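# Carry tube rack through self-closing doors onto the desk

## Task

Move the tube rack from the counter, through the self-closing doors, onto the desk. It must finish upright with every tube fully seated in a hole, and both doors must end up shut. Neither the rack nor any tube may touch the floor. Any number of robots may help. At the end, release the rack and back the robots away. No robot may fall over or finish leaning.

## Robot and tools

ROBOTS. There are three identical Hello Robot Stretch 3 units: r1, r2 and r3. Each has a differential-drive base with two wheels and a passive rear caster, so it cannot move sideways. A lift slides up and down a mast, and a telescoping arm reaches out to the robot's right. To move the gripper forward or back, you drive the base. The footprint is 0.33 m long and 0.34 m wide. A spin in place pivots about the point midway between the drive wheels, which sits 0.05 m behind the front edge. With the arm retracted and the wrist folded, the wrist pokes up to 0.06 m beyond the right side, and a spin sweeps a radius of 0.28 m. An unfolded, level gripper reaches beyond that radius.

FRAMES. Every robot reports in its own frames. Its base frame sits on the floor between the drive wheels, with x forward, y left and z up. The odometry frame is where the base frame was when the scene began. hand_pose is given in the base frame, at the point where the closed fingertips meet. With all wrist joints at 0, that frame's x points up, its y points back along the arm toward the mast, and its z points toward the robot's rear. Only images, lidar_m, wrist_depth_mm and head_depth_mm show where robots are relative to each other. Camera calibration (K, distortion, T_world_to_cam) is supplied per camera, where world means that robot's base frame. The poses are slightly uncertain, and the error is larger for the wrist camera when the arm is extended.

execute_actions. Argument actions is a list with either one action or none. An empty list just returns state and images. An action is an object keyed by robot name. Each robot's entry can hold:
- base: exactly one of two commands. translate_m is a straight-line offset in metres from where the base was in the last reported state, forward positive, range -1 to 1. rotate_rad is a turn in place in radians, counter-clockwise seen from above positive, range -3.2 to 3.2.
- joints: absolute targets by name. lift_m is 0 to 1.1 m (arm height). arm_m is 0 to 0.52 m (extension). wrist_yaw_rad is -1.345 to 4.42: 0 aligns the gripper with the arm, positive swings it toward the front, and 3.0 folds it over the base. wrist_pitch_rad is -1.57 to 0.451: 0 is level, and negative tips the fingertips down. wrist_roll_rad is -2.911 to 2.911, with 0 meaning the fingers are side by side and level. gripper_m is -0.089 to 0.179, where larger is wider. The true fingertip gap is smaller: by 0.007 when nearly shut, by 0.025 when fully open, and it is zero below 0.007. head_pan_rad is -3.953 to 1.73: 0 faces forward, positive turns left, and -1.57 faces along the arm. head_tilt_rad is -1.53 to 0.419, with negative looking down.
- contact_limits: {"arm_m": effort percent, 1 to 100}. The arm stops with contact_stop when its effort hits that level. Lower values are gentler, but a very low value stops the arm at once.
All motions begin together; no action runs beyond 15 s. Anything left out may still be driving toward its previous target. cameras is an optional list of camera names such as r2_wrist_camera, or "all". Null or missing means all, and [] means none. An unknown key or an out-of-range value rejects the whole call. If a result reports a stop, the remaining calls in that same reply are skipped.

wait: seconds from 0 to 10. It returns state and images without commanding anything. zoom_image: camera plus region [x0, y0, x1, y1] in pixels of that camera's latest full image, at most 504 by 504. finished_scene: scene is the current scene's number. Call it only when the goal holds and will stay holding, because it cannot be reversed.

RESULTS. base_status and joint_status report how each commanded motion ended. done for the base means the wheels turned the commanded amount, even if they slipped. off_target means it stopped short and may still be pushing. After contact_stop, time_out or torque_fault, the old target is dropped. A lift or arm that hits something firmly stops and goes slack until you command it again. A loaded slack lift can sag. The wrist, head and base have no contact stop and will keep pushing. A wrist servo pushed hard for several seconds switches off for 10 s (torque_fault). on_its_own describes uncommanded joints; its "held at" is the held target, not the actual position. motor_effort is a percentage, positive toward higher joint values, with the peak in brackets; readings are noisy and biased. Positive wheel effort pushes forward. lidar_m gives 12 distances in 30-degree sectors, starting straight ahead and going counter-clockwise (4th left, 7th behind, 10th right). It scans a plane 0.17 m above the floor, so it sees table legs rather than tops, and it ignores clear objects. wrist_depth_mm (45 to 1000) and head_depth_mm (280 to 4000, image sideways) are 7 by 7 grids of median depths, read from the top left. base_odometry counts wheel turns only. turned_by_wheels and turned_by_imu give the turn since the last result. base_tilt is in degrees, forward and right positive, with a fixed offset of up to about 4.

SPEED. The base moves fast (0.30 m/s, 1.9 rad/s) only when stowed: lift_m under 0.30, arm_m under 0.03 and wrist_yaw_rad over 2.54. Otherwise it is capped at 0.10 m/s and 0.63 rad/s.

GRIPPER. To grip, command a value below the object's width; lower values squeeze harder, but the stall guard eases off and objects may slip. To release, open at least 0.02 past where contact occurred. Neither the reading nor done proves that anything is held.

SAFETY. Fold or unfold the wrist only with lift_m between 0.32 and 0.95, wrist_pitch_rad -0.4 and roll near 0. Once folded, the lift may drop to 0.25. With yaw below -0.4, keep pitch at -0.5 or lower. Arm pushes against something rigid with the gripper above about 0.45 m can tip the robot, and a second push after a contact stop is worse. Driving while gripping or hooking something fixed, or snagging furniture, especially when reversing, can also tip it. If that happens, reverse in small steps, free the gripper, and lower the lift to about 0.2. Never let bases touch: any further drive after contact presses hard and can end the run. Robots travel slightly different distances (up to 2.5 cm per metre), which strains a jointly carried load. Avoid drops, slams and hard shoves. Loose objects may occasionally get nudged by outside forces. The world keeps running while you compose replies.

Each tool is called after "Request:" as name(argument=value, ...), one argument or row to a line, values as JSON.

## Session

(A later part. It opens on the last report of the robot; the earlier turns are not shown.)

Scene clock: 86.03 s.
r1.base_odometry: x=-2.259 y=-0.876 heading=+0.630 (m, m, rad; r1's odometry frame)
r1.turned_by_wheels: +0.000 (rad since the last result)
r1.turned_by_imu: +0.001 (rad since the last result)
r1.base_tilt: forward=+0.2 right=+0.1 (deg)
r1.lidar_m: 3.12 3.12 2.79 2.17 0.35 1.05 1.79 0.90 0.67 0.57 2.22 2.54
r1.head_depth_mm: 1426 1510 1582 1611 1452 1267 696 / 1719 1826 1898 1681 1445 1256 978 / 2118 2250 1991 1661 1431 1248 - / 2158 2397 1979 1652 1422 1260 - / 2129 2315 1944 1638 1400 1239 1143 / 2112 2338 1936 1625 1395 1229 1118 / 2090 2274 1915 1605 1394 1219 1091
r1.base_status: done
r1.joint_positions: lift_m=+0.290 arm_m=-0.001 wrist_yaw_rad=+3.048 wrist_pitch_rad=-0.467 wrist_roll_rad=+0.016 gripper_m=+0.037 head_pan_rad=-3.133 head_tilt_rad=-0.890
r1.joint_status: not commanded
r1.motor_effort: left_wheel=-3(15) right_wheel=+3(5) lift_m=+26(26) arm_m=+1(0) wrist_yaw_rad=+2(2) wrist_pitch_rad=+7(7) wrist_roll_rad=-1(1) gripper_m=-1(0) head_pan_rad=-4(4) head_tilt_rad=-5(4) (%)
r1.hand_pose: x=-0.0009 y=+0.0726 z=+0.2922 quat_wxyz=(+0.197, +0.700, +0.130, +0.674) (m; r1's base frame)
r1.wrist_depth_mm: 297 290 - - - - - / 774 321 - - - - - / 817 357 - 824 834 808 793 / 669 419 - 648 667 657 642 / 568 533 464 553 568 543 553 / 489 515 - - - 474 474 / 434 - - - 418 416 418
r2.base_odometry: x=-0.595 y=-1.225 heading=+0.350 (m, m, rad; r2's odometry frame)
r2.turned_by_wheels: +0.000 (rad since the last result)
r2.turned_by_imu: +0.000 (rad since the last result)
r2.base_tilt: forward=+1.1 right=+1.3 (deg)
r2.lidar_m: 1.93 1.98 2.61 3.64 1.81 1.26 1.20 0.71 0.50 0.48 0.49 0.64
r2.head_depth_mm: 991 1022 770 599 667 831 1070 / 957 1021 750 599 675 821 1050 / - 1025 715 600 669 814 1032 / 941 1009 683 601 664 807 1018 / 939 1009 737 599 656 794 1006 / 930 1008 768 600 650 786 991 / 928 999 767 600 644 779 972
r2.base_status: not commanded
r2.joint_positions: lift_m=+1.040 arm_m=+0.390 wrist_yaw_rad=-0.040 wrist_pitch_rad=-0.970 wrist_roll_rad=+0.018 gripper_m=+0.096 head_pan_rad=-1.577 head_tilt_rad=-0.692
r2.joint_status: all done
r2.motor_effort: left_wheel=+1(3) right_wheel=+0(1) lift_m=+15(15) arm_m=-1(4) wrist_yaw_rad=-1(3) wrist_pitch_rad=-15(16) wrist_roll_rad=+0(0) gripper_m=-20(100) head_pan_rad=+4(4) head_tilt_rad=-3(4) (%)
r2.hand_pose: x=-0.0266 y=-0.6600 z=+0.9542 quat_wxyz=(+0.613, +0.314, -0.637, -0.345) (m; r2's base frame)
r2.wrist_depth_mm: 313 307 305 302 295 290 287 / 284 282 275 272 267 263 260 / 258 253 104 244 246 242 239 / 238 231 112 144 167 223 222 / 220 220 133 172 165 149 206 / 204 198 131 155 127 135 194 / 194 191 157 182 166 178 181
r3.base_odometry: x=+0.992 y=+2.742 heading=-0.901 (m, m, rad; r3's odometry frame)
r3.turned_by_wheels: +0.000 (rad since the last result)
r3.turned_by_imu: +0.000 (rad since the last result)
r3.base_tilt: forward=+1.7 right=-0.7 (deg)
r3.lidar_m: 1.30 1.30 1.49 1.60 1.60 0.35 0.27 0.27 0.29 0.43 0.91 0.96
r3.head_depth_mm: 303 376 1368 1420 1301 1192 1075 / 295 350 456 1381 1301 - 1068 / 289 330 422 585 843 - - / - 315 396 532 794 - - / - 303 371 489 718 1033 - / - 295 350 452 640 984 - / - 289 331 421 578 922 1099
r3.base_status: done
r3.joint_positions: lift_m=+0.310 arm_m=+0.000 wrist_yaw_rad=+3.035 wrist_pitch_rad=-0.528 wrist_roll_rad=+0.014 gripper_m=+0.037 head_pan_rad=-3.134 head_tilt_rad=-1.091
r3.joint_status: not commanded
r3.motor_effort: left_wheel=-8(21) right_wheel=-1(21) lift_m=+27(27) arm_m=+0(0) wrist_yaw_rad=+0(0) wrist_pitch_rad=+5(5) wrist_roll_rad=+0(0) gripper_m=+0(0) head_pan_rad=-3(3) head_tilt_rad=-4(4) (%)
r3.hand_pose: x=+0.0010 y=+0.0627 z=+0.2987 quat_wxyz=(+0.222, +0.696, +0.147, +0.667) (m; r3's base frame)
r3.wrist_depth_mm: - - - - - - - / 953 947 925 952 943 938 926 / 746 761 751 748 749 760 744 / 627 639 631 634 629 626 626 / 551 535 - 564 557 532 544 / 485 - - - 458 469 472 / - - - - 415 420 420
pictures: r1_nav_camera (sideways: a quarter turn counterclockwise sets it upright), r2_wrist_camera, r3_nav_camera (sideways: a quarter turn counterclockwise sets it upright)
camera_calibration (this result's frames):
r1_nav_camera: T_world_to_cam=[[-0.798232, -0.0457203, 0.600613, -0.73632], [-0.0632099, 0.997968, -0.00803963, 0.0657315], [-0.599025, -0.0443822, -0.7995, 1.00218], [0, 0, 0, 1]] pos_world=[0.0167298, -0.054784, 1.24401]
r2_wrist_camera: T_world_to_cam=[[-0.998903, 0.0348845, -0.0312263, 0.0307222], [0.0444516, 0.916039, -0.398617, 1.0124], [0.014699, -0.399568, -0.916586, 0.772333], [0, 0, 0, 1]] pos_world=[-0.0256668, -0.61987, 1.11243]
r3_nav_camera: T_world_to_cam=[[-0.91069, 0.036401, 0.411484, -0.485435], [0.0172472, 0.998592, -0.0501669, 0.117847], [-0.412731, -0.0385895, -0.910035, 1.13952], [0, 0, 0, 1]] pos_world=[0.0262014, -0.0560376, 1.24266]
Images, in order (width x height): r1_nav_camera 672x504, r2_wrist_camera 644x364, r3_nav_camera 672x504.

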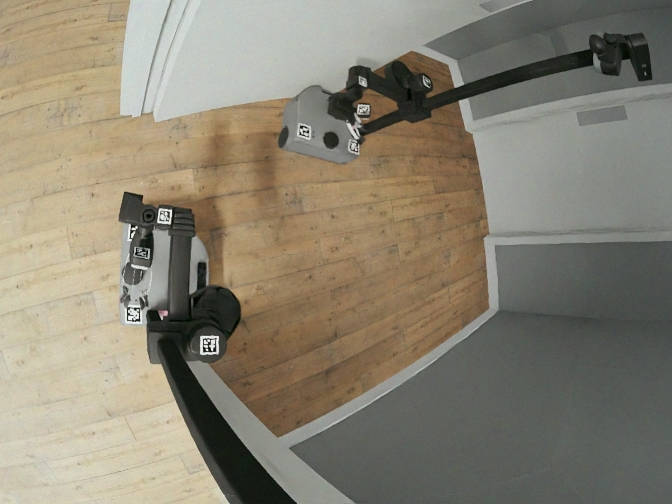

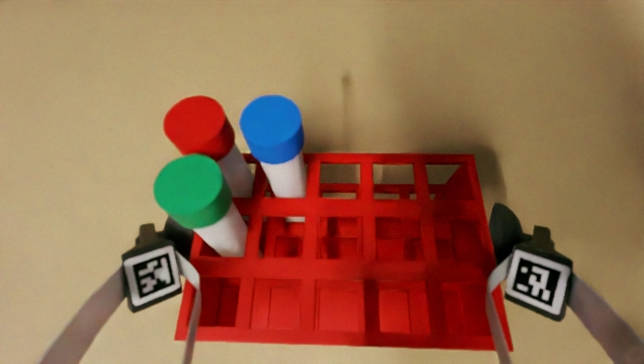

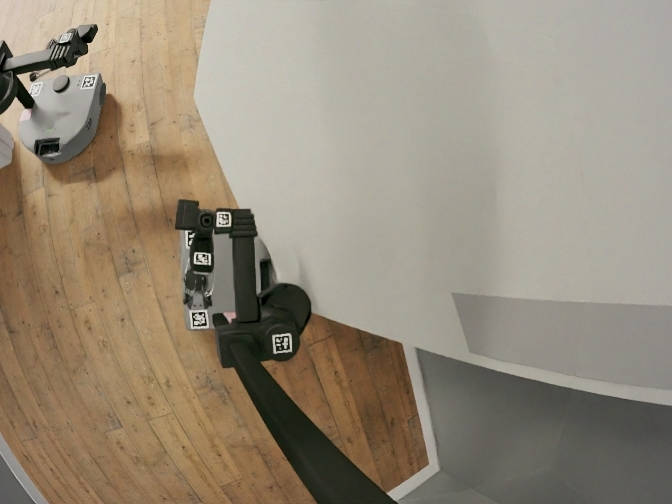

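Request:
execute_actions(
  actions=[
    {"r2":{"joints":{"gripper_m":0.085}},"r1":{"base":{"translate_m":-0.6},"joints":{"head_tilt_rad":-0.8}}},
  ],
  cameras=["r1_nav_camera","r2_wrist_camera"],
)

Request:
execute_actions(
  actions=[
    {"r2":{"joints":{"lift_m":1.085}},"r1":{"base":{"rotate_rad":0.3}}},
  ],
  cameras=["r1_nav_camera","r2_wrist_camera","r2_nav_camera"],
)

Scene clock: 117.63 s.
r1.base_odometry: x=-2.744 y=-1.229 heading=+0.629 (m, m, rad; r1's odometry frame)
r1.turned_by_wheels: +0.000 (rad since the last result)
r1.turned_by_imu: +0.005 (rad since the last result)
r1.base_tilt: forward=+0.2 right=+0.1 (deg)
r1.lidar_m: 3.68 0.45 0.49 0.75 0.75 0.86 1.47 1.88 0.69 0.58 0.76 0.82
r1.head_depth_mm: 1148 1206 1275 1331 1401 1312 1148 / 1391 1471 1560 1655 1518 1303 1146 / 1621 1825 2016 1805 1512 1304 1164 / 1597 1832 2087 1798 1498 1287 1177 / 1565 1781 2020 1774 1488 1284 1139 / 1528 1764 2003 1752 1477 1273 1119 / 1563 1755 1978 1747 1464 1259 1105
r1.base_status: done
r1.joint_positions: lift_m=+0.290 arm_m=-0.001 wrist_yaw_rad=+3.048 wrist_pitch_rad=-0.467 wrist_roll_rad=+0.016 gripper_m=+0.037 head_pan_rad=-3.133 head_tilt_rad=-0.803
r1.joint_status: all done
r1.motor_effort: left_wheel=-3(13) right_wheel=+3(5) lift_m=+26(27) arm_m=+0(1) wrist_yaw_rad=+1(1) wrist_pitch_rad=+7(7) wrist_roll_rad=+0(1) gripper_m=+0(0) head_pan_rad=-3(5) head_tilt_rad=+2(15) (%)
r1.hand_pose: x=-0.0009 y=+0.0726 z=+0.2922 quat_wxyz=(+0.197, +0.700, +0.130, +0.674) (m; r1's base frame)
r1.wrist_depth_mm: 609 633 729 755 770 524 410 / 653 718 - 811 821 553 416 / 693 748 - 830 774 570 423 / 674 664 - 665 664 578 442 / 560 568 550 547 570 545 492 / 485 504 - - - 478 472 / 436 - - - 416 415 419
r2.base_odometry: x=-0.595 y=-1.225 heading=+0.350 (m, m, rad; r2's odometry frame)
r2.turned_by_wheels: +0.000 (rad since the last result)
r2.turned_by_imu: -0.001 (rad since the last result)
r2.base_tilt: forward=+1.1 right=+1.2 (deg)
r2.lidar_m: 1.93 1.97 2.61 3.62 1.81 1.26 1.20 0.71 0.50 0.48 0.49 0.64
r2.head_depth_mm: 987 1023 766 600 667 832 1067 / 957 1022 749 600 675 824 1052 / - 1024 717 599 669 815 1037 / 943 1014 682 603 662 802 1020 / 941 1008 738 601 657 795 1007 / 931 1002 768 600 651 788 990 / 930 1004 772 601 643 774 975
r2.base_status: not commanded
r2.joint_positions: lift_m=+1.040 arm_m=+0.390 wrist_yaw_rad=-0.040 wrist_pitch_rad=-0.967 wrist_roll_rad=+0.018 gripper_m=+0.086 head_pan_rad=-1.577 head_tilt_rad=-0.692
r2.joint_status: all done
r2.motor_effort: left_wheel=+2(1) right_wheel=+0(0) lift_m=+15(15) arm_m=-1(2) wrist_yaw_rad=+0(0) wrist_pitch_rad=-17(18) wrist_roll_rad=+0(0) gripper_m=-23(72) head_pan_rad=+4(5) head_tilt_rad=-3(3) (%)
r2.hand_pose: x=-0.0267 y=-0.6605 z=+0.9545 quat_wxyz=(+0.614, +0.313, -0.638, -0.345) (m; r2's base frame)
r2.wrist_depth_mm: 316 311 305 302 297 293 289 / 282 281 278 274 269 265 261 / 260 253 104 245 247 243 241 / 238 231 122 145 149 223 222 / 222 219 134 172 165 149 206 / 206 205 131 156 127 135 195 / 194 189 157 183 179 178 182
r3.base_odometry: x=+0.992 y=+2.742 heading=-0.901 (m, m, rad; r3's odometry frame)
r3.turned_by_wheels: +0.000 (rad since the last result)
r3.turned_by_imu: +0.003 (rad since the last result)
r3.base_tilt: forward=+1.7 right=-0.7 (deg)
r3.lidar_m: 0.58 1.30 1.50 1.61 1.60 0.35 0.27 0.27 0.29 0.43 3.99 0.60
r3.head_depth_mm: 303 375 1362 1429 1296 1205 1073 / 295 349 455 1376 1296 - 1068 / 289 331 421 584 842 - - / - 315 396 532 794 - - / - 303 372 490 716 1036 - / - 295 350 453 639 979 - / - 289 330 420 577 927 1103
r3.base_status: not commanded
r3.joint_positions: lift_m=+0.310 arm_m=+0.000 wrist_yaw_rad=+3.035 wrist_pitch_rad=-0.528 wrist_roll_rad=+0.014 gripper_m=+0.037 head_pan_rad=-3.134 head_tilt_rad=-1.091
r3.joint_status: not commanded
r3.motor_effort: left_wheel=-9(9) right_wheel=-1(2) lift_m=+27(26) arm_m=+0(0) wrist_yaw_rad=+1(1) wrist_pitch_rad=+5(5) wrist_roll_rad=+0(0) gripper_m=+0(0) head_pan_rad=-4(3) head_tilt_rad=-4(4) (%)
r3.hand_pose: x=+0.0010 y=+0.0627 z=+0.2987 quat_wxyz=(+0.222, +0.696, +0.147, +0.667) (m; r3's base frame)
r3.wrist_depth_mm: - - - - - - - / 946 949 960 943 931 926 933 / 765 761 755 751 747 748 752 / 636 627 628 631 626 621 624 / 550 537 - 562 552 541 532 / 485 - - - 459 470 473 / - - - - 418 416 415
pictures: r1_nav_camera (sideways: a quarter turn counterclockwise sets it upright), r2_wrist_camera
camera_calibration (this result's frames):
r1_nav_camera: T_world_to_cam=[[-0.742933, -0.0452578, 0.667835, -0.824245], [-0.0636996, 0.997964, -0.00323266, 0.059477], [-0.666328, -0.0449425, -0.744303, 0.930815], [0, 0, 0, 1]] pos_world=[0.0116592, -0.0548263, 1.24346]
r2_wrist_camera: T_world_to_cam=[[-0.99889, 0.0351973, -0.0312997, 0.0309718], [0.0448024, 0.915075, -0.400787, 1.01442], [0.014535, -0.401744, -0.915637, 0.770058], [0, 0, 0, 1]] pos_world=[-0.025704, -0.619998, 1.11263]
Images, in order (width x height): r1_nav_camera 672x504, r2_wrist_camera 644x364.

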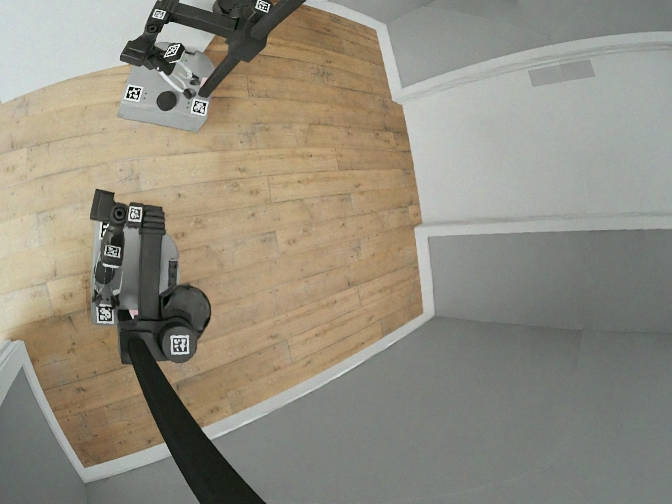

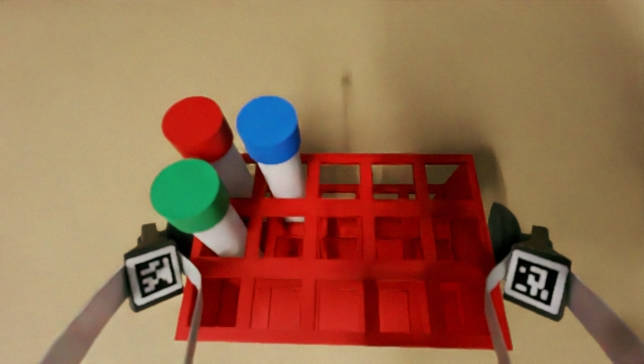

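Scene clock: 119.03 s.
r1.base_odometry: x=-2.744 y=-1.229 heading=+0.929 (m, m, rad; r1's odometry frame)
r1.turned_by_wheels: +0.300 (rad since the last result)
r1.turned_by_imu: +0.298 (rad since the last result)
r1.base_tilt: forward=+0.1 right=+0.1 (deg)
r1.lidar_m: 3.69 0.45 0.63 0.75 0.78 1.08 1.79 1.87 0.58 0.76 0.77 3.46
r1.head_depth_mm: 1518 1741 1964 1829 1541 1324 1149 / 1531 1748 2022 1822 1522 1309 1144 / 1554 1761 2025 1808 1517 1298 1165 / 1627 1838 2085 1790 1496 1289 1170 / 1608 1845 2060 1777 1490 1282 1142 / 1613 1854 2080 1753 1481 1268 1113 / 1625 1862 2030 1750 1471 1260 1106
r1.base_status: done
r1.joint_positions: lift_m=+0.290 arm_m=-0.001 wrist_yaw_rad=+3.048 wrist_pitch_rad=-0.467 wrist_roll_rad=+0.016 gripper_m=+0.037 head_pan_rad=-3.133 head_tilt_rad=-0.803
r1.joint_status: not commanded
r1.motor_effort: left_wheel=-4(11) right_wheel=+3(8) lift_m=+26(26) arm_m=+1(0) wrist_yaw_rad=+2(2) wrist_pitch_rad=+7(7) wrist_roll_rad=+0(1) gripper_m=+0(0) head_pan_rad=-4(4) head_tilt_rad=+3(2) (%)
r1.hand_pose: x=-0.0009 y=+0.0726 z=+0.2922 quat_wxyz=(+0.197, +0.700, +0.130, +0.674) (m; r1's base frame)
r1.wrist_depth_mm: 738 707 727 723 732 701 532 / 786 806 - 781 802 760 525 / 828 811 - 838 801 748 521 / 688 681 - 666 644 654 522 / 571 560 545 568 572 539 514 / 483 515 - - - 476 465 / 428 - - - 419 420 416
r2.base_odometry: x=-0.595 y=-1.225 heading=+0.350 (m, m, rad; r2's odometry frame)
r2.turned_by_wheels: +0.000 (rad since the last result)
r2.turned_by_imu: +0.000 (rad since the last result)
r2.base_tilt: forward=+1.1 right=+1.3 (deg)
r2.lidar_m: 1.93 1.98 2.61 3.64 1.81 1.27 1.20 0.71 0.50 0.48 0.49 0.64
r2.head_depth_mm: 961 1023 764 598 667 833 1073 / 981 1021 765 599 676 824 1050 / 977 988 669 600 670 811 1033 / 940 645 668 599 661 804 1020 / 938 1008 736 599 657 793 1006 / 930 1007 770 599 650 783 991 / 928 1001 769 599 643 774 979
r2.base_status: not commanded
r2.joint_positions: lift_m=+1.084 arm_m=+0.390 wrist_yaw_rad=-0.040 wrist_pitch_rad=-1.009 wrist_roll_rad=+0.018 gripper_m=+0.086 head_pan_rad=-1.577 head_tilt_rad=-0.692
r2.joint_status: all done
r2.motor_effort: left_wheel=+2(3) right_wheel=-1(1) lift_m=+33(35) arm_m=-1(2) wrist_yaw_rad=+0(1) wrist_pitch_rad=+5(17) wrist_roll_rad=+0(0) gripper_m=-22(24) head_pan_rad=+4(4) head_tilt_rad=-3(3) (%)
r2.hand_pose: x=-0.0263 y=-0.6510 z=+0.9935 quat_wxyz=(+0.606, +0.326, -0.631, -0.358) (m; r2's base frame)
r2.wrist_depth_mm: 350 348 342 339 329 327 323 / 322 318 315 311 305 303 297 / 295 296 106 281 284 281 276 / 276 269 124 146 150 259 256 / 259 254 133 174 166 149 243 / 243 244 132 158 130 129 226 / 232 224 155 191 186 213 216
r3.base_odometry: x=+0.992 y=+2.742 heading=-0.901 (m, m, rad; r3's odometry frame)
r3.turned_by_wheels: +0.000 (rad since the last result)
r3.turned_by_imu: +0.000 (rad since the last result)
r3.base_tilt: forward=+1.7 right=-0.7 (deg)
r3.lidar_m: 0.58 1.30 1.50 1.61 1.61 0.35 0.27 0.27 0.29 0.43 3.99 0.60
r3.head_depth_mm: 303 375 1358 1436 1286 1198 1078 / 295 350 456 1371 1304 - 1069 / 289 330 422 583 841 - - / - 315 396 533 793 - - / - 303 372 489 715 1040 - / - 295 350 452 640 979 - / - 289 330 421 578 923 1106
r3.base_status: not commanded
r3.joint_positions: lift_m=+0.310 arm_m=+0.000 wrist_yaw_rad=+3.035 wrist_pitch_rad=-0.528 wrist_roll_rad=+0.014 gripper_m=+0.037 head_pan_rad=-3.134 head_tilt_rad=-1.091
r3.joint_status: not commanded
r3.motor_effort: left_wheel=-9(9) right_wheel=-2(1) lift_m=+27(27) arm_m=+0(0) wrist_yaw_rad=+0(0) wrist_pitch_rad=+5(5) wrist_roll_rad=+0(0) gripper_m=+0(0) head_pan_rad=-3(4) head_tilt_rad=-3(4) (%)
r3.hand_pose: x=+0.0010 y=+0.0627 z=+0.2987 quat_wxyz=(+0.222, +0.696, +0.147, +0.667) (m; r3's base frame)
r3.wrist_depth_mm: - - - - - - - / 958 951 928 935 932 929 941 / 761 760 758 753 754 749 755 / 628 631 627 627 626 622 619 / 540 540 - 562 551 542 536 / 487 - - - 458 467 468 / - - - - 419 419 416
pictures: r1_nav_camera (sideways: a quarter turn counterclockwise sets it upright), r2_nav_camera (sideways: a quarter turn counterclockwise sets it upright), r2_wrist_camera
camera_calibration (this result's frames):
r1_nav_camera: T_world_to_cam=[[-0.742932, -0.0451394, 0.667843, -0.824255], [-0.0635407, 0.997974, -0.00323205, 0.0594752], [-0.666344, -0.0448364, -0.744295, 0.930806], [0, 0, 0, 1]] pos_world=[0.0116498, -0.0548272, 1.24346]
r2_nav_camera: T_world_to_cam=[[0.00221047, -0.636155, 0.771559, -0.960053], [-0.999418, 0.0248667, 0.023366, 0.0249332], [-0.0340505, -0.771161, -0.635729, 0.788772], [0, 0, 0, 1]] pos_world=[0.053899, -0.00309162, 1.2416]
r2_wrist_camera: T_world_to_cam=[[-0.998837, 0.0365089, -0.0314832, 0.0332763], [0.0454432, 0.931044, -0.362065, 0.993248], [0.0160937, -0.363075, -0.931621, 0.850617], [0, 0, 0, 1]] pos_world=[-0.0255883, -0.617135, 1.15312]
Images, in order (width x height): r1_nav_camera 672x504, r2_nav_camera 672x504, r2_wrist_camera 644x364.

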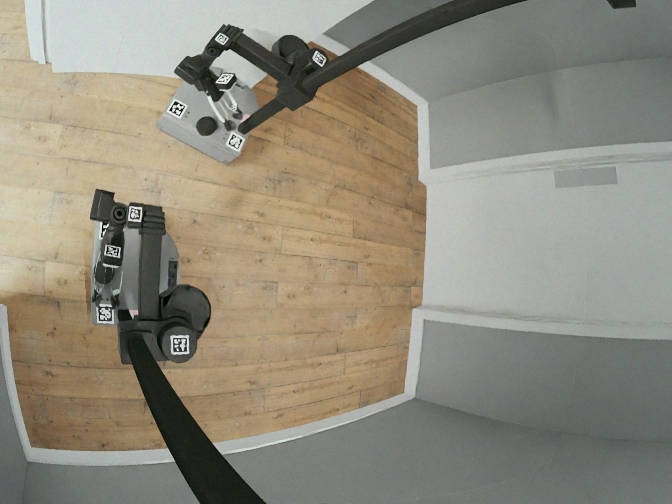

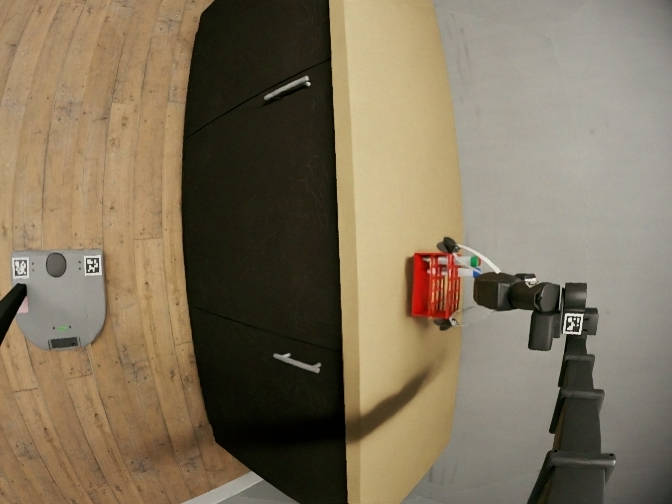

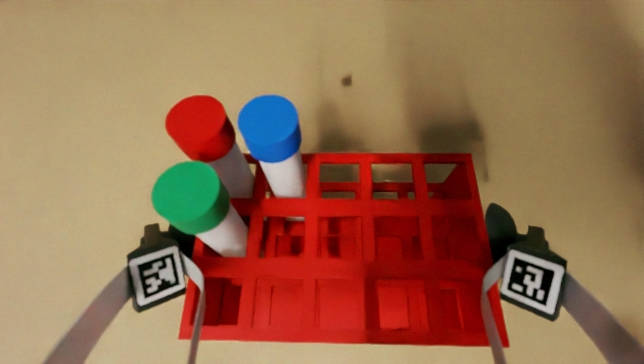

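Request:
execute_actions(
  actions=[
    {"r2":{"joints":{"arm_m":0.003}},"r1":{"base":{"translate_m":-0.8}}},
  ],
  cameras=[],
)

Request:
execute_actions(
  actions=[
    {"r2":{"joints":{"wrist_yaw_rad":1.0,"head_pan_rad":0,"head_tilt_rad":-0.8},"base":{"rotate_rad":0.9}},"r1":{"base":{"rotate_rad":0.2}}},
  ],
  cameras=[],
)

Request:
execute_actions(
  actions=[
    {"r2":{"joints":{"wrist_yaw_rad":1.9,"lift_m":0.88},"base":{"rotate_rad":0.85}},"r1":{"base":{"translate_m":-0.6},"joints":{"head_tilt_rad":-1.1}}},
  ],
  cameras=["r1_nav_camera","r2_wrist_camera","r2_nav_camera"],
)

Scene clock: 129.80 s.
r1.base_odometry: x=-3.223 y=-1.870 heading=+0.929 (m, m, rad; r1's odometry frame)
r1.turned_by_wheels: +0.000 (rad since the last result)
r1.turned_by_imu: +0.003 (rad since the last result)
r1.base_tilt: forward=+0.2 right=+0.2 (deg)
r1.lidar_m: 1.23 1.07 0.79 0.77 0.80 1.03 1.00 1.13 1.37 1.33 0.64 0.71
r1.head_depth_mm: 840 960 1110 1321 1499 1316 1147 / 862 950 1117 1331 1487 1306 1142 / 914 1031 1164 1379 1495 1299 1165 / 919 1053 1225 1455 1501 1294 1172 / 923 1058 1225 1470 1490 1279 1139 / 928 1056 1230 1469 1478 1271 1116 / 929 1064 1243 1480 1457 1263 1109
r1.base_status: done
r1.joint_positions: lift_m=+0.290 arm_m=-0.001 wrist_yaw_rad=+3.048 wrist_pitch_rad=-0.467 wrist_roll_rad=+0.016 gripper_m=+0.037 head_pan_rad=-3.133 head_tilt_rad=-0.802
r1.joint_status: not commanded
r1.motor_effort: left_wheel=-4(13) right_wheel=+3(6) lift_m=+26(26) arm_m=+1(0) wrist_yaw_rad=+2(2) wrist_pitch_rad=+7(7) wrist_roll_rad=-1(1) gripper_m=-1(1) head_pan_rad=-4(4) head_tilt_rad=+2(2) (%)
r1.hand_pose: x=-0.0009 y=+0.0726 z=+0.2922 quat_wxyz=(+0.197, +0.700, +0.130, +0.674) (m; r1's base frame)
r1.wrist_depth_mm: 730 741 734 744 756 742 743 / 822 818 - 811 818 827 821 / 837 846 - 840 828 785 805 / 673 679 - 653 646 658 663 / 562 559 553 556 581 545 542 / 485 514 - - - 468 472 / 432 - - - 419 423 415
r2.base_odometry: x=-0.595 y=-1.225 heading=+0.350 (m, m, rad; r2's odometry frame)
r2.turned_by_wheels: +0.000 (rad since the last result)
r2.turned_by_imu: +0.000 (rad since the last result)
r2.base_tilt: forward=+1.1 right=+1.3 (deg)
r2.lidar_m: 1.93 1.98 2.60 3.64 1.81 1.27 1.20 0.72 0.50 0.48 0.49 0.64
r2.head_depth_mm: - - - - - - 1164 / - - - - - - 1171 / - - - - - - 1173 / 940 1007 799 581 - 351 1023 / 942 1006 767 599 579 359 1001 / 931 1005 770 599 642 786 991 / 930 994 766 599 644 776 978
r2.base_status: not commanded
r2.joint_positions: lift_m=+1.084 arm_m=+0.003 wrist_yaw_rad=-0.040 wrist_pitch_rad=-1.010 wrist_roll_rad=+0.018 gripper_m=+0.086 head_pan_rad=-1.577 head_tilt_rad=-0.692
r2.joint_status: all done
r2.motor_effort: left_wheel=+3(2) right_wheel=-1(1) lift_m=+33(34) arm_m=-3(3) wrist_yaw_rad=+0(0) wrist_pitch_rad=+6(6) wrist_roll_rad=+0(0) gripper_m=-22(23) head_pan_rad=+4(4) head_tilt_rad=-4(3) (%)
r2.hand_pose: x=-0.0263 y=-0.2639 z=+0.9933 quat_wxyz=(+0.606, +0.327, -0.631, -0.358) (m; r2's base frame)
r2.wrist_depth_mm: 354 344 343 339 331 329 327 / 329 328 327 336 351 399 409 / 422 416 105 452 493 531 548 / 566 566 112 146 150 723 880 / 878 862 134 174 166 149 - / - - 132 158 130 129 - / - - 156 155 165 - -
r3.base_odometry: x=+0.992 y=+2.742 heading=-0.901 (m, m, rad; r3's odometry frame)
r3.turned_by_wheels: +0.000 (rad since the last result)
r3.turned_by_imu: +0.002 (rad since the last result)
r3.base_tilt: forward=+1.7 right=-0.8 (deg)
r3.lidar_m: 1.30 1.30 0.70 1.60 1.61 0.35 0.27 0.27 0.29 0.43 3.97 1.01
r3.head_depth_mm: 303 375 1360 1432 1300 1202 1080 / 295 350 456 1385 1295 - 1071 / 289 331 421 583 843 - - / - 315 395 533 797 - - / - 303 371 489 716 1038 - / - 296 350 452 639 982 - / - 289 330 420 577 925 1103
r3.base_status: not commanded
r3.joint_positions: lift_m=+0.310 arm_m=+0.000 wrist_yaw_rad=+3.035 wrist_pitch_rad=-0.528 wrist_roll_rad=+0.014 gripper_m=+0.037 head_pan_rad=-3.134 head_tilt_rad=-1.091
r3.joint_status: not commanded
r3.motor_effort: left_wheel=-8(9) right_wheel=-2(1) lift_m=+27(27) arm_m=+0(0) wrist_yaw_rad=+0(0) wrist_pitch_rad=+5(5) wrist_roll_rad=+0(0) gripper_m=+0(0) head_pan_rad=-2(4) head_tilt_rad=-4(4) (%)
r3.hand_pose: x=+0.0010 y=+0.0627 z=+0.2987 quat_wxyz=(+0.222, +0.696, +0.147, +0.667) (m; r3's base frame)
r3.wrist_depth_mm: - - - - 778 772 - / 937 935 941 932 698 782 933 / 766 758 755 746 725 755 754 / 630 631 630 624 626 623 622 / 544 542 - 559 547 536 539 / 482 - - - 457 472 470 / - - - - 418 418 419
pictures: none
No camera images: the call's "cameras" was empty. Leave "cameras" out to get every camera's image.

Scene clock: 132.17 s.
r1.base_odometry: x=-3.223 y=-1.870 heading=+1.129 (m, m, rad; r1's odometry frame)
r1.turned_by_wheels: +0.200 (rad since the last result)
r1.turned_by_imu: +0.199 (rad since the last result)
r1.base_tilt: forward=+0.2 right=+0.1 (deg)
r1.lidar_m: 1.23 0.91 0.77 0.76 0.87 1.01 1.08 1.22 1.33 0.89 0.64 1.32
r1.head_depth_mm: 880 983 1085 1225 1446 1307 1146 / 903 1019 1171 1342 1461 1307 1140 / 920 1043 1216 1430 1516 1292 1166 / 947 1074 1241 1480 1501 1289 1174 / 967 1103 1283 1534 1486 1277 1144 / 988 1138 1328 1596 1478 1267 1115 / 1016 1170 1346 1590 1468 1262 1107
r1.base_status: done
r1.joint_positions: lift_m=+0.290 arm_m=-0.001 wrist_yaw_rad=+3.048 wrist_pitch_rad=-0.467 wrist_roll_rad=+0.016 gripper_m=+0.037 head_pan_rad=-3.133 head_tilt_rad=-0.802
r1.joint_status: not commanded
r1.motor_effort: left_wheel=-4(12) right_wheel=+2(6) lift_m=+26(26) arm_m=+0(0) wrist_yaw_rad=+2(1) wrist_pitch_rad=+7(7) wrist_roll_rad=-1(1) gripper_m=+0(0) head_pan_rad=-4(3) head_tilt_rad=+2(2) (%)
r1.hand_pose: x=-0.0009 y=+0.0726 z=+0.2922 quat_wxyz=(+0.197, +0.700, +0.130, +0.674) (m; r1's base frame)
r1.wrist_depth_mm: 879 883 784 765 717 706 663 / 944 932 - 851 797 758 726 / 846 847 - 838 821 796 755 / 668 673 - 644 656 655 652 / 562 576 548 553 569 557 548 / 477 519 - - - 468 473 / 431 - - - 413 415 421
r2.base_odometry: x=-0.595 y=-1.225 heading=+1.250 (m, m, rad; r2's odometry frame)
r2.turned_by_wheels: +0.900 (rad since the last result)
r2.turned_by_imu: +0.911 (rad since the last result)
r2.base_tilt: forward=+1.1 right=+1.4 (deg)
r2.lidar_m: 2.33 3.64 2.17 1.34 1.20 0.86 0.53 0.48 0.48 0.58 1.10 1.94
r2.head_depth_mm: 2045 2240 2244 1833 1555 1356 1193 / 2209 2456 2250 1829 1541 1352 1195 / 2425 2662 2247 1852 1555 1355 1192 / 2674 2834 2260 1846 1560 1357 1187 / 3045 2883 2251 1837 1544 1343 1189 / 3371 2869 2233 1837 1569 1361 1192 / 3708 2884 2258 1837 1560 1351 1197
r2.base_status: done
r2.joint_positions: lift_m=+1.084 arm_m=+0.003 wrist_yaw_rad=+0.998 wrist_pitch_rad=-1.010 wrist_roll_rad=+0.018 gripper_m=+0.086 head_pan_rad=-0.007 head_tilt_rad=-0.790
r2.joint_status: all done
r2.motor_effort: left_wheel=-2(5) right_wheel=+4(7) lift_m=+33(33) arm_m=-4(4) wrist_yaw_rad=+1(4) wrist_pitch_rad=+6(6) wrist_roll_rad=+0(0) gripper_m=-22(23) head_pan_rad=+4(61) head_tilt_rad=-5(15) (%)
r2.hand_pose: x=+0.0758 y=-0.2112 z=+0.9933 quat_wxyz=(+0.704, +0.596, -0.386, -0.010) (m; r2's base frame)
r2.wrist_depth_mm: - - - - - - 697 / - - - - - - 649 / - - 105 - - - 603 / - - 121 146 150 823 569 / - - 136 174 165 149 540 / - - 132 158 130 129 477 / - - 155 154 187 632 519
r3.base_odometry: x=+0.992 y=+2.742 heading=-0.901 (m, m, rad; r3's odometry frame)
r3.turned_by_wheels: +0.000 (rad since the last result)
r3.turned_by_imu: +0.000 (rad since the last result)
r3.base_tilt: forward=+1.7 right=-0.7 (deg)
r3.lidar_m: 1.30 1.30 0.70 1.61 1.60 0.35 0.27 0.27 0.29 0.43 4.00 1.00
r3.head_depth_mm: 303 375 1365 1428 1297 1197 1081 / 295 350 456 1377 1302 - 1069 / 288 330 421 584 841 - - / - 315 396 533 796 - - / - 303 372 489 716 1039 - / - 296 349 452 641 981 - / - 289 330 420 578 927 1102
r3.base_status: not commanded
r3.joint_positions: lift_m=+0.310 arm_m=+0.000 wrist_yaw_rad=+3.035 wrist_pitch_rad=-0.528 wrist_roll_rad=+0.014 gripper_m=+0.037 head_pan_rad=-3.134 head_tilt_rad=-1.091
r3.joint_status: not commanded
r3.motor_effort: left_wheel=-9(9) right_wheel=-2(1) lift_m=+27(27) arm_m=+0(0) wrist_yaw_rad=+1(1) wrist_pitch_rad=+5(5) wrist_roll_rad=+0(0) gripper_m=+0(0) head_pan_rad=-3(4) head_tilt_rad=-4(5) (%)
r3.hand_pose: x=+0.0010 y=+0.0627 z=+0.2987 quat_wxyz=(+0.222, +0.696, +0.147, +0.667) (m; r3's base frame)
r3.wrist_depth_mm: - - - - 782 - - / 955 947 941 885 683 848 921 / 756 749 752 758 717 752 743 / 630 633 629 631 626 625 622 / 540 539 - 561 548 533 536 / 484 - - - 456 477 470 / - - - - 417 418 420
pictures: none
No camera images: the call's "cameras" was empty. Leave "cameras" out to get every camera's image.

Scene clock: 135.80 s.
r1.base_odometry: x=-3.479 y=-2.412 heading=+1.129 (m, m, rad; r1's odometry frame)
r1.turned_by_wheels: +0.000 (rad since the last result)
r1.turned_by_imu: +0.001 (rad since the last result)
r1.base_tilt: forward=+0.2 right=+0.2 (deg)
r1.lidar_m: 1.83 1.06 0.90 0.90 0.50 0.50 0.50 0.57 0.79 1.20 1.14 1.02
r1.head_depth_mm: 440 522 642 828 1021 1233 1100 / 452 540 667 874 1214 1224 1086 / 464 558 694 921 1273 - 1066 / 478 577 725 972 1292 - 1052 / 492 596 758 1036 1288 - 1047 / 506 620 794 1098 1278 1197 1035 / 524 642 831 1179 1269 1171 1070
r1.base_status: done
r1.joint_positions: lift_m=+0.290 arm_m=-0.001 wrist_yaw_rad=+3.048 wrist_pitch_rad=-0.467 wrist_roll_rad=+0.016 gripper_m=+0.037 head_pan_rad=-3.133 head_tilt_rad=-1.087
r1.joint_status: all done
r1.motor_effort: left_wheel=-4(12) right_wheel=+3(6) lift_m=+26(26) arm_m=+0(0) wrist_yaw_rad=+3(2) wrist_pitch_rad=+7(7) wrist_roll_rad=-1(0) gripper_m=+0(1) head_pan_rad=-4(4) head_tilt_rad=-6(30) (%)
r1.hand_pose: x=-0.0009 y=+0.0726 z=+0.2922 quat_wxyz=(+0.197, +0.700, +0.130, +0.674) (m; r1's base frame)
r1.wrist_depth_mm: 400 506 908 880 860 802 755 / 421 524 - 952 927 868 845 / 451 575 - 825 823 826 796 / 505 566 - 662 651 648 641 / 527 556 541 550 569 550 557 / 487 509 - - - 470 477 / 433 - - - 415 419 413
r2.base_odometry: x=-0.595 y=-1.225 heading=+2.099 (m, m, rad; r2's odometry frame)
r2.turned_by_wheels: +0.850 (rad since the last result)
r2.turned_by_imu: +0.860 (rad since the last result)
r2.base_tilt: forward=+1.1 right=+1.3 (deg)
r2.lidar_m: 3.08 1.52 1.21 1.20 0.60 0.48 0.48 0.52 0.80 1.93 2.10 3.19
r2.head_depth_mm: 3318 2927 2248 1836 1557 1352 1191 / 3388 2879 2230 1845 1555 1349 1192 / 3418 2884 2242 1857 1549 1350 1193 / 3442 2886 2233 1841 1561 1356 1192 / 3504 2897 2236 1846 1560 1351 1188 / 3499 2892 2262 1854 1560 1343 1194 / 2814 2750 2219 1835 1557 1347 1193
r2.base_status: done
r2.joint_positions: lift_m=+0.880 arm_m=+0.003 wrist_yaw_rad=+1.898 wrist_pitch_rad=-1.010 wrist_roll_rad=+0.018 gripper_m=+0.086 head_pan_rad=-0.007 head_tilt_rad=-0.790
r2.joint_status: all done
r2.motor_effort: left_wheel=-2(6) right_wheel=+4(6) lift_m=+16(29) arm_m=-3(4) wrist_yaw_rad=+2(2) wrist_pitch_rad=+6(6) wrist_roll_rad=+0(0) gripper_m=-22(22) head_pan_rad=+4(4) head_tilt_rad=-4(5) (%)
r2.hand_pose: x=+0.0883 y=-0.1113 z=+0.7893 quat_wxyz=(+0.638, +0.705, -0.088, +0.297) (m; r2's base frame)
r2.wrist_depth_mm: - - - - - - - / - - - - - - - / - - 105 - - - - / - - 122 146 150 - - / - - 136 173 165 149 962 / 961 972 132 158 130 129 897 / - - 123 154 187 833 853
r3.base_odometry: x=+0.992 y=+2.742 heading=-0.901 (m, m, rad; r3's odometry frame)
r3.turned_by_wheels: +0.000 (rad since the last result)
r3.turned_by_imu: +0.001 (rad since the last result)
r3.base_tilt: forward=+1.6 right=-0.7 (deg)
r3.lidar_m: 1.30 1.30 1.50 1.13 1.60 0.35 0.27 0.27 0.29 0.42 3.99 1.00
r3.head_depth_mm: 303 375 1363 1426 1301 1197 1081 / 295 350 455 1373 1303 - 1068 / 289 331 422 584 840 - - / - 315 396 532 800 - - / - 303 371 488 715 1037 - / - 296 349 452 640 985 - / - 289 330 420 577 929 1100
r3.base_status: not commanded
r3.joint_positions: lift_m=+0.310 arm_m=+0.000 wrist_yaw_rad=+3.035 wrist_pitch_rad=-0.528 wrist_roll_rad=+0.014 gripper_m=+0.037 head_pan_rad=-3.134 head_tilt_rad=-1.091
r3.joint_status: not commanded
r3.motor_effort: left_wheel=-8(9) right_wheel=-2(3) lift_m=+27(27) arm_m=+0(1) wrist_yaw_rad=+1(0) wrist_pitch_rad=+5(5) wrist_roll_rad=+0(0) gripper_m=+0(0) head_pan_rad=-2(3) head_tilt_rad=-3(4) (%)
r3.hand_pose: x=+0.0010 y=+0.0627 z=+0.2987 quat_wxyz=(+0.222, +0.696, +0.147, +0.667) (m; r3's base frame)
r3.wrist_depth_mm: - - - - - - - / 937 956 943 926 939 938 947 / 757 750 755 752 755 748 739 / 628 625 629 624 628 622 631 / 546 534 - 562 559 539 537 / 486 - - - 462 468 467 / - - - - 420 417 418
pictures: r1_nav_camera (sideways: a quarter turn counterclockwise sets it upright), r2_nav_camera (sideways: a quarter turn counterclockwise sets it upright), r2_wrist_camera
camera_calibration (this result's frames):
r1_nav_camera: T_world_to_cam=[[-0.900462, -0.0464009, 0.432453, -0.516638], [-0.0603791, 0.998001, -0.0186401, 0.0795115], [-0.430724, -0.0428958, -0.901464, 1.13368], [0, 0, 0, 1]] pos_world=[0.02789, -0.054695, 1.24687]
r2_nav_camera: T_world_to_cam=[[0.708681, 0.00106267, 0.705528, -0.878303], [-0.0234901, -0.999409, 0.0251004, 0.0167251], [0.705138, -0.0343612, -0.708237, 0.878575], [0, 0, 0, 1]] pos_world=[0.00331368, 0.0478374, 1.24149]
r2_wrist_camera: T_world_to_cam=[[0.324575, -0.945336, -0.0314715, -0.104525], [-0.885645, -0.292062, -0.361015, 0.356922], [0.332089, 0.145049, -0.932029, 0.883486], [0, 0, 0, 1]] pos_world=[0.0566368, -0.122717, 0.948999]
Images, in order (width x height): r1_nav_camera 672x504, r2_nav_camera 672x504, r2_wrist_camera 644x364.

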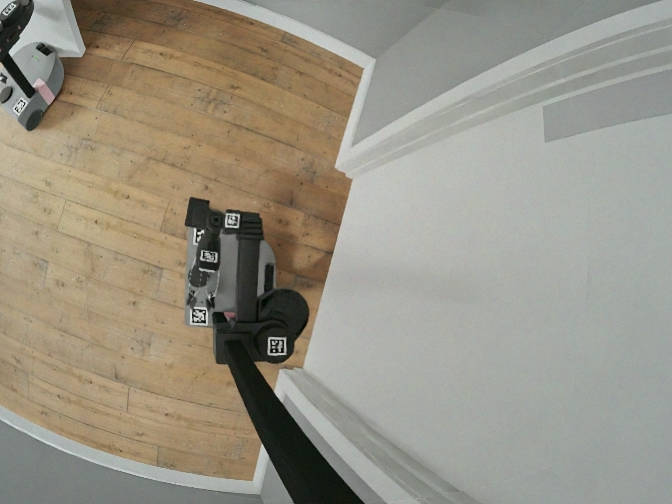

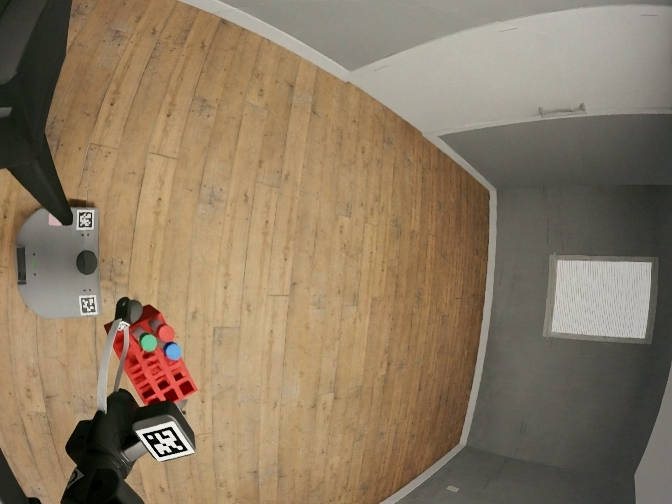

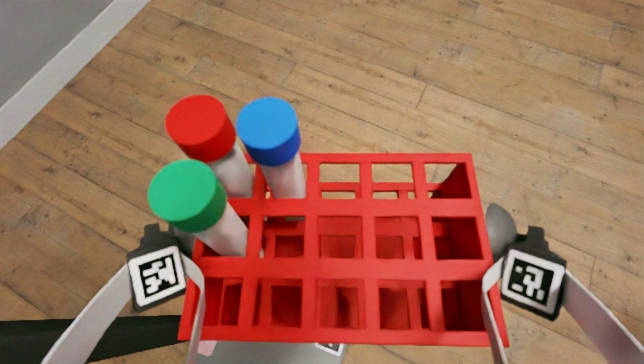

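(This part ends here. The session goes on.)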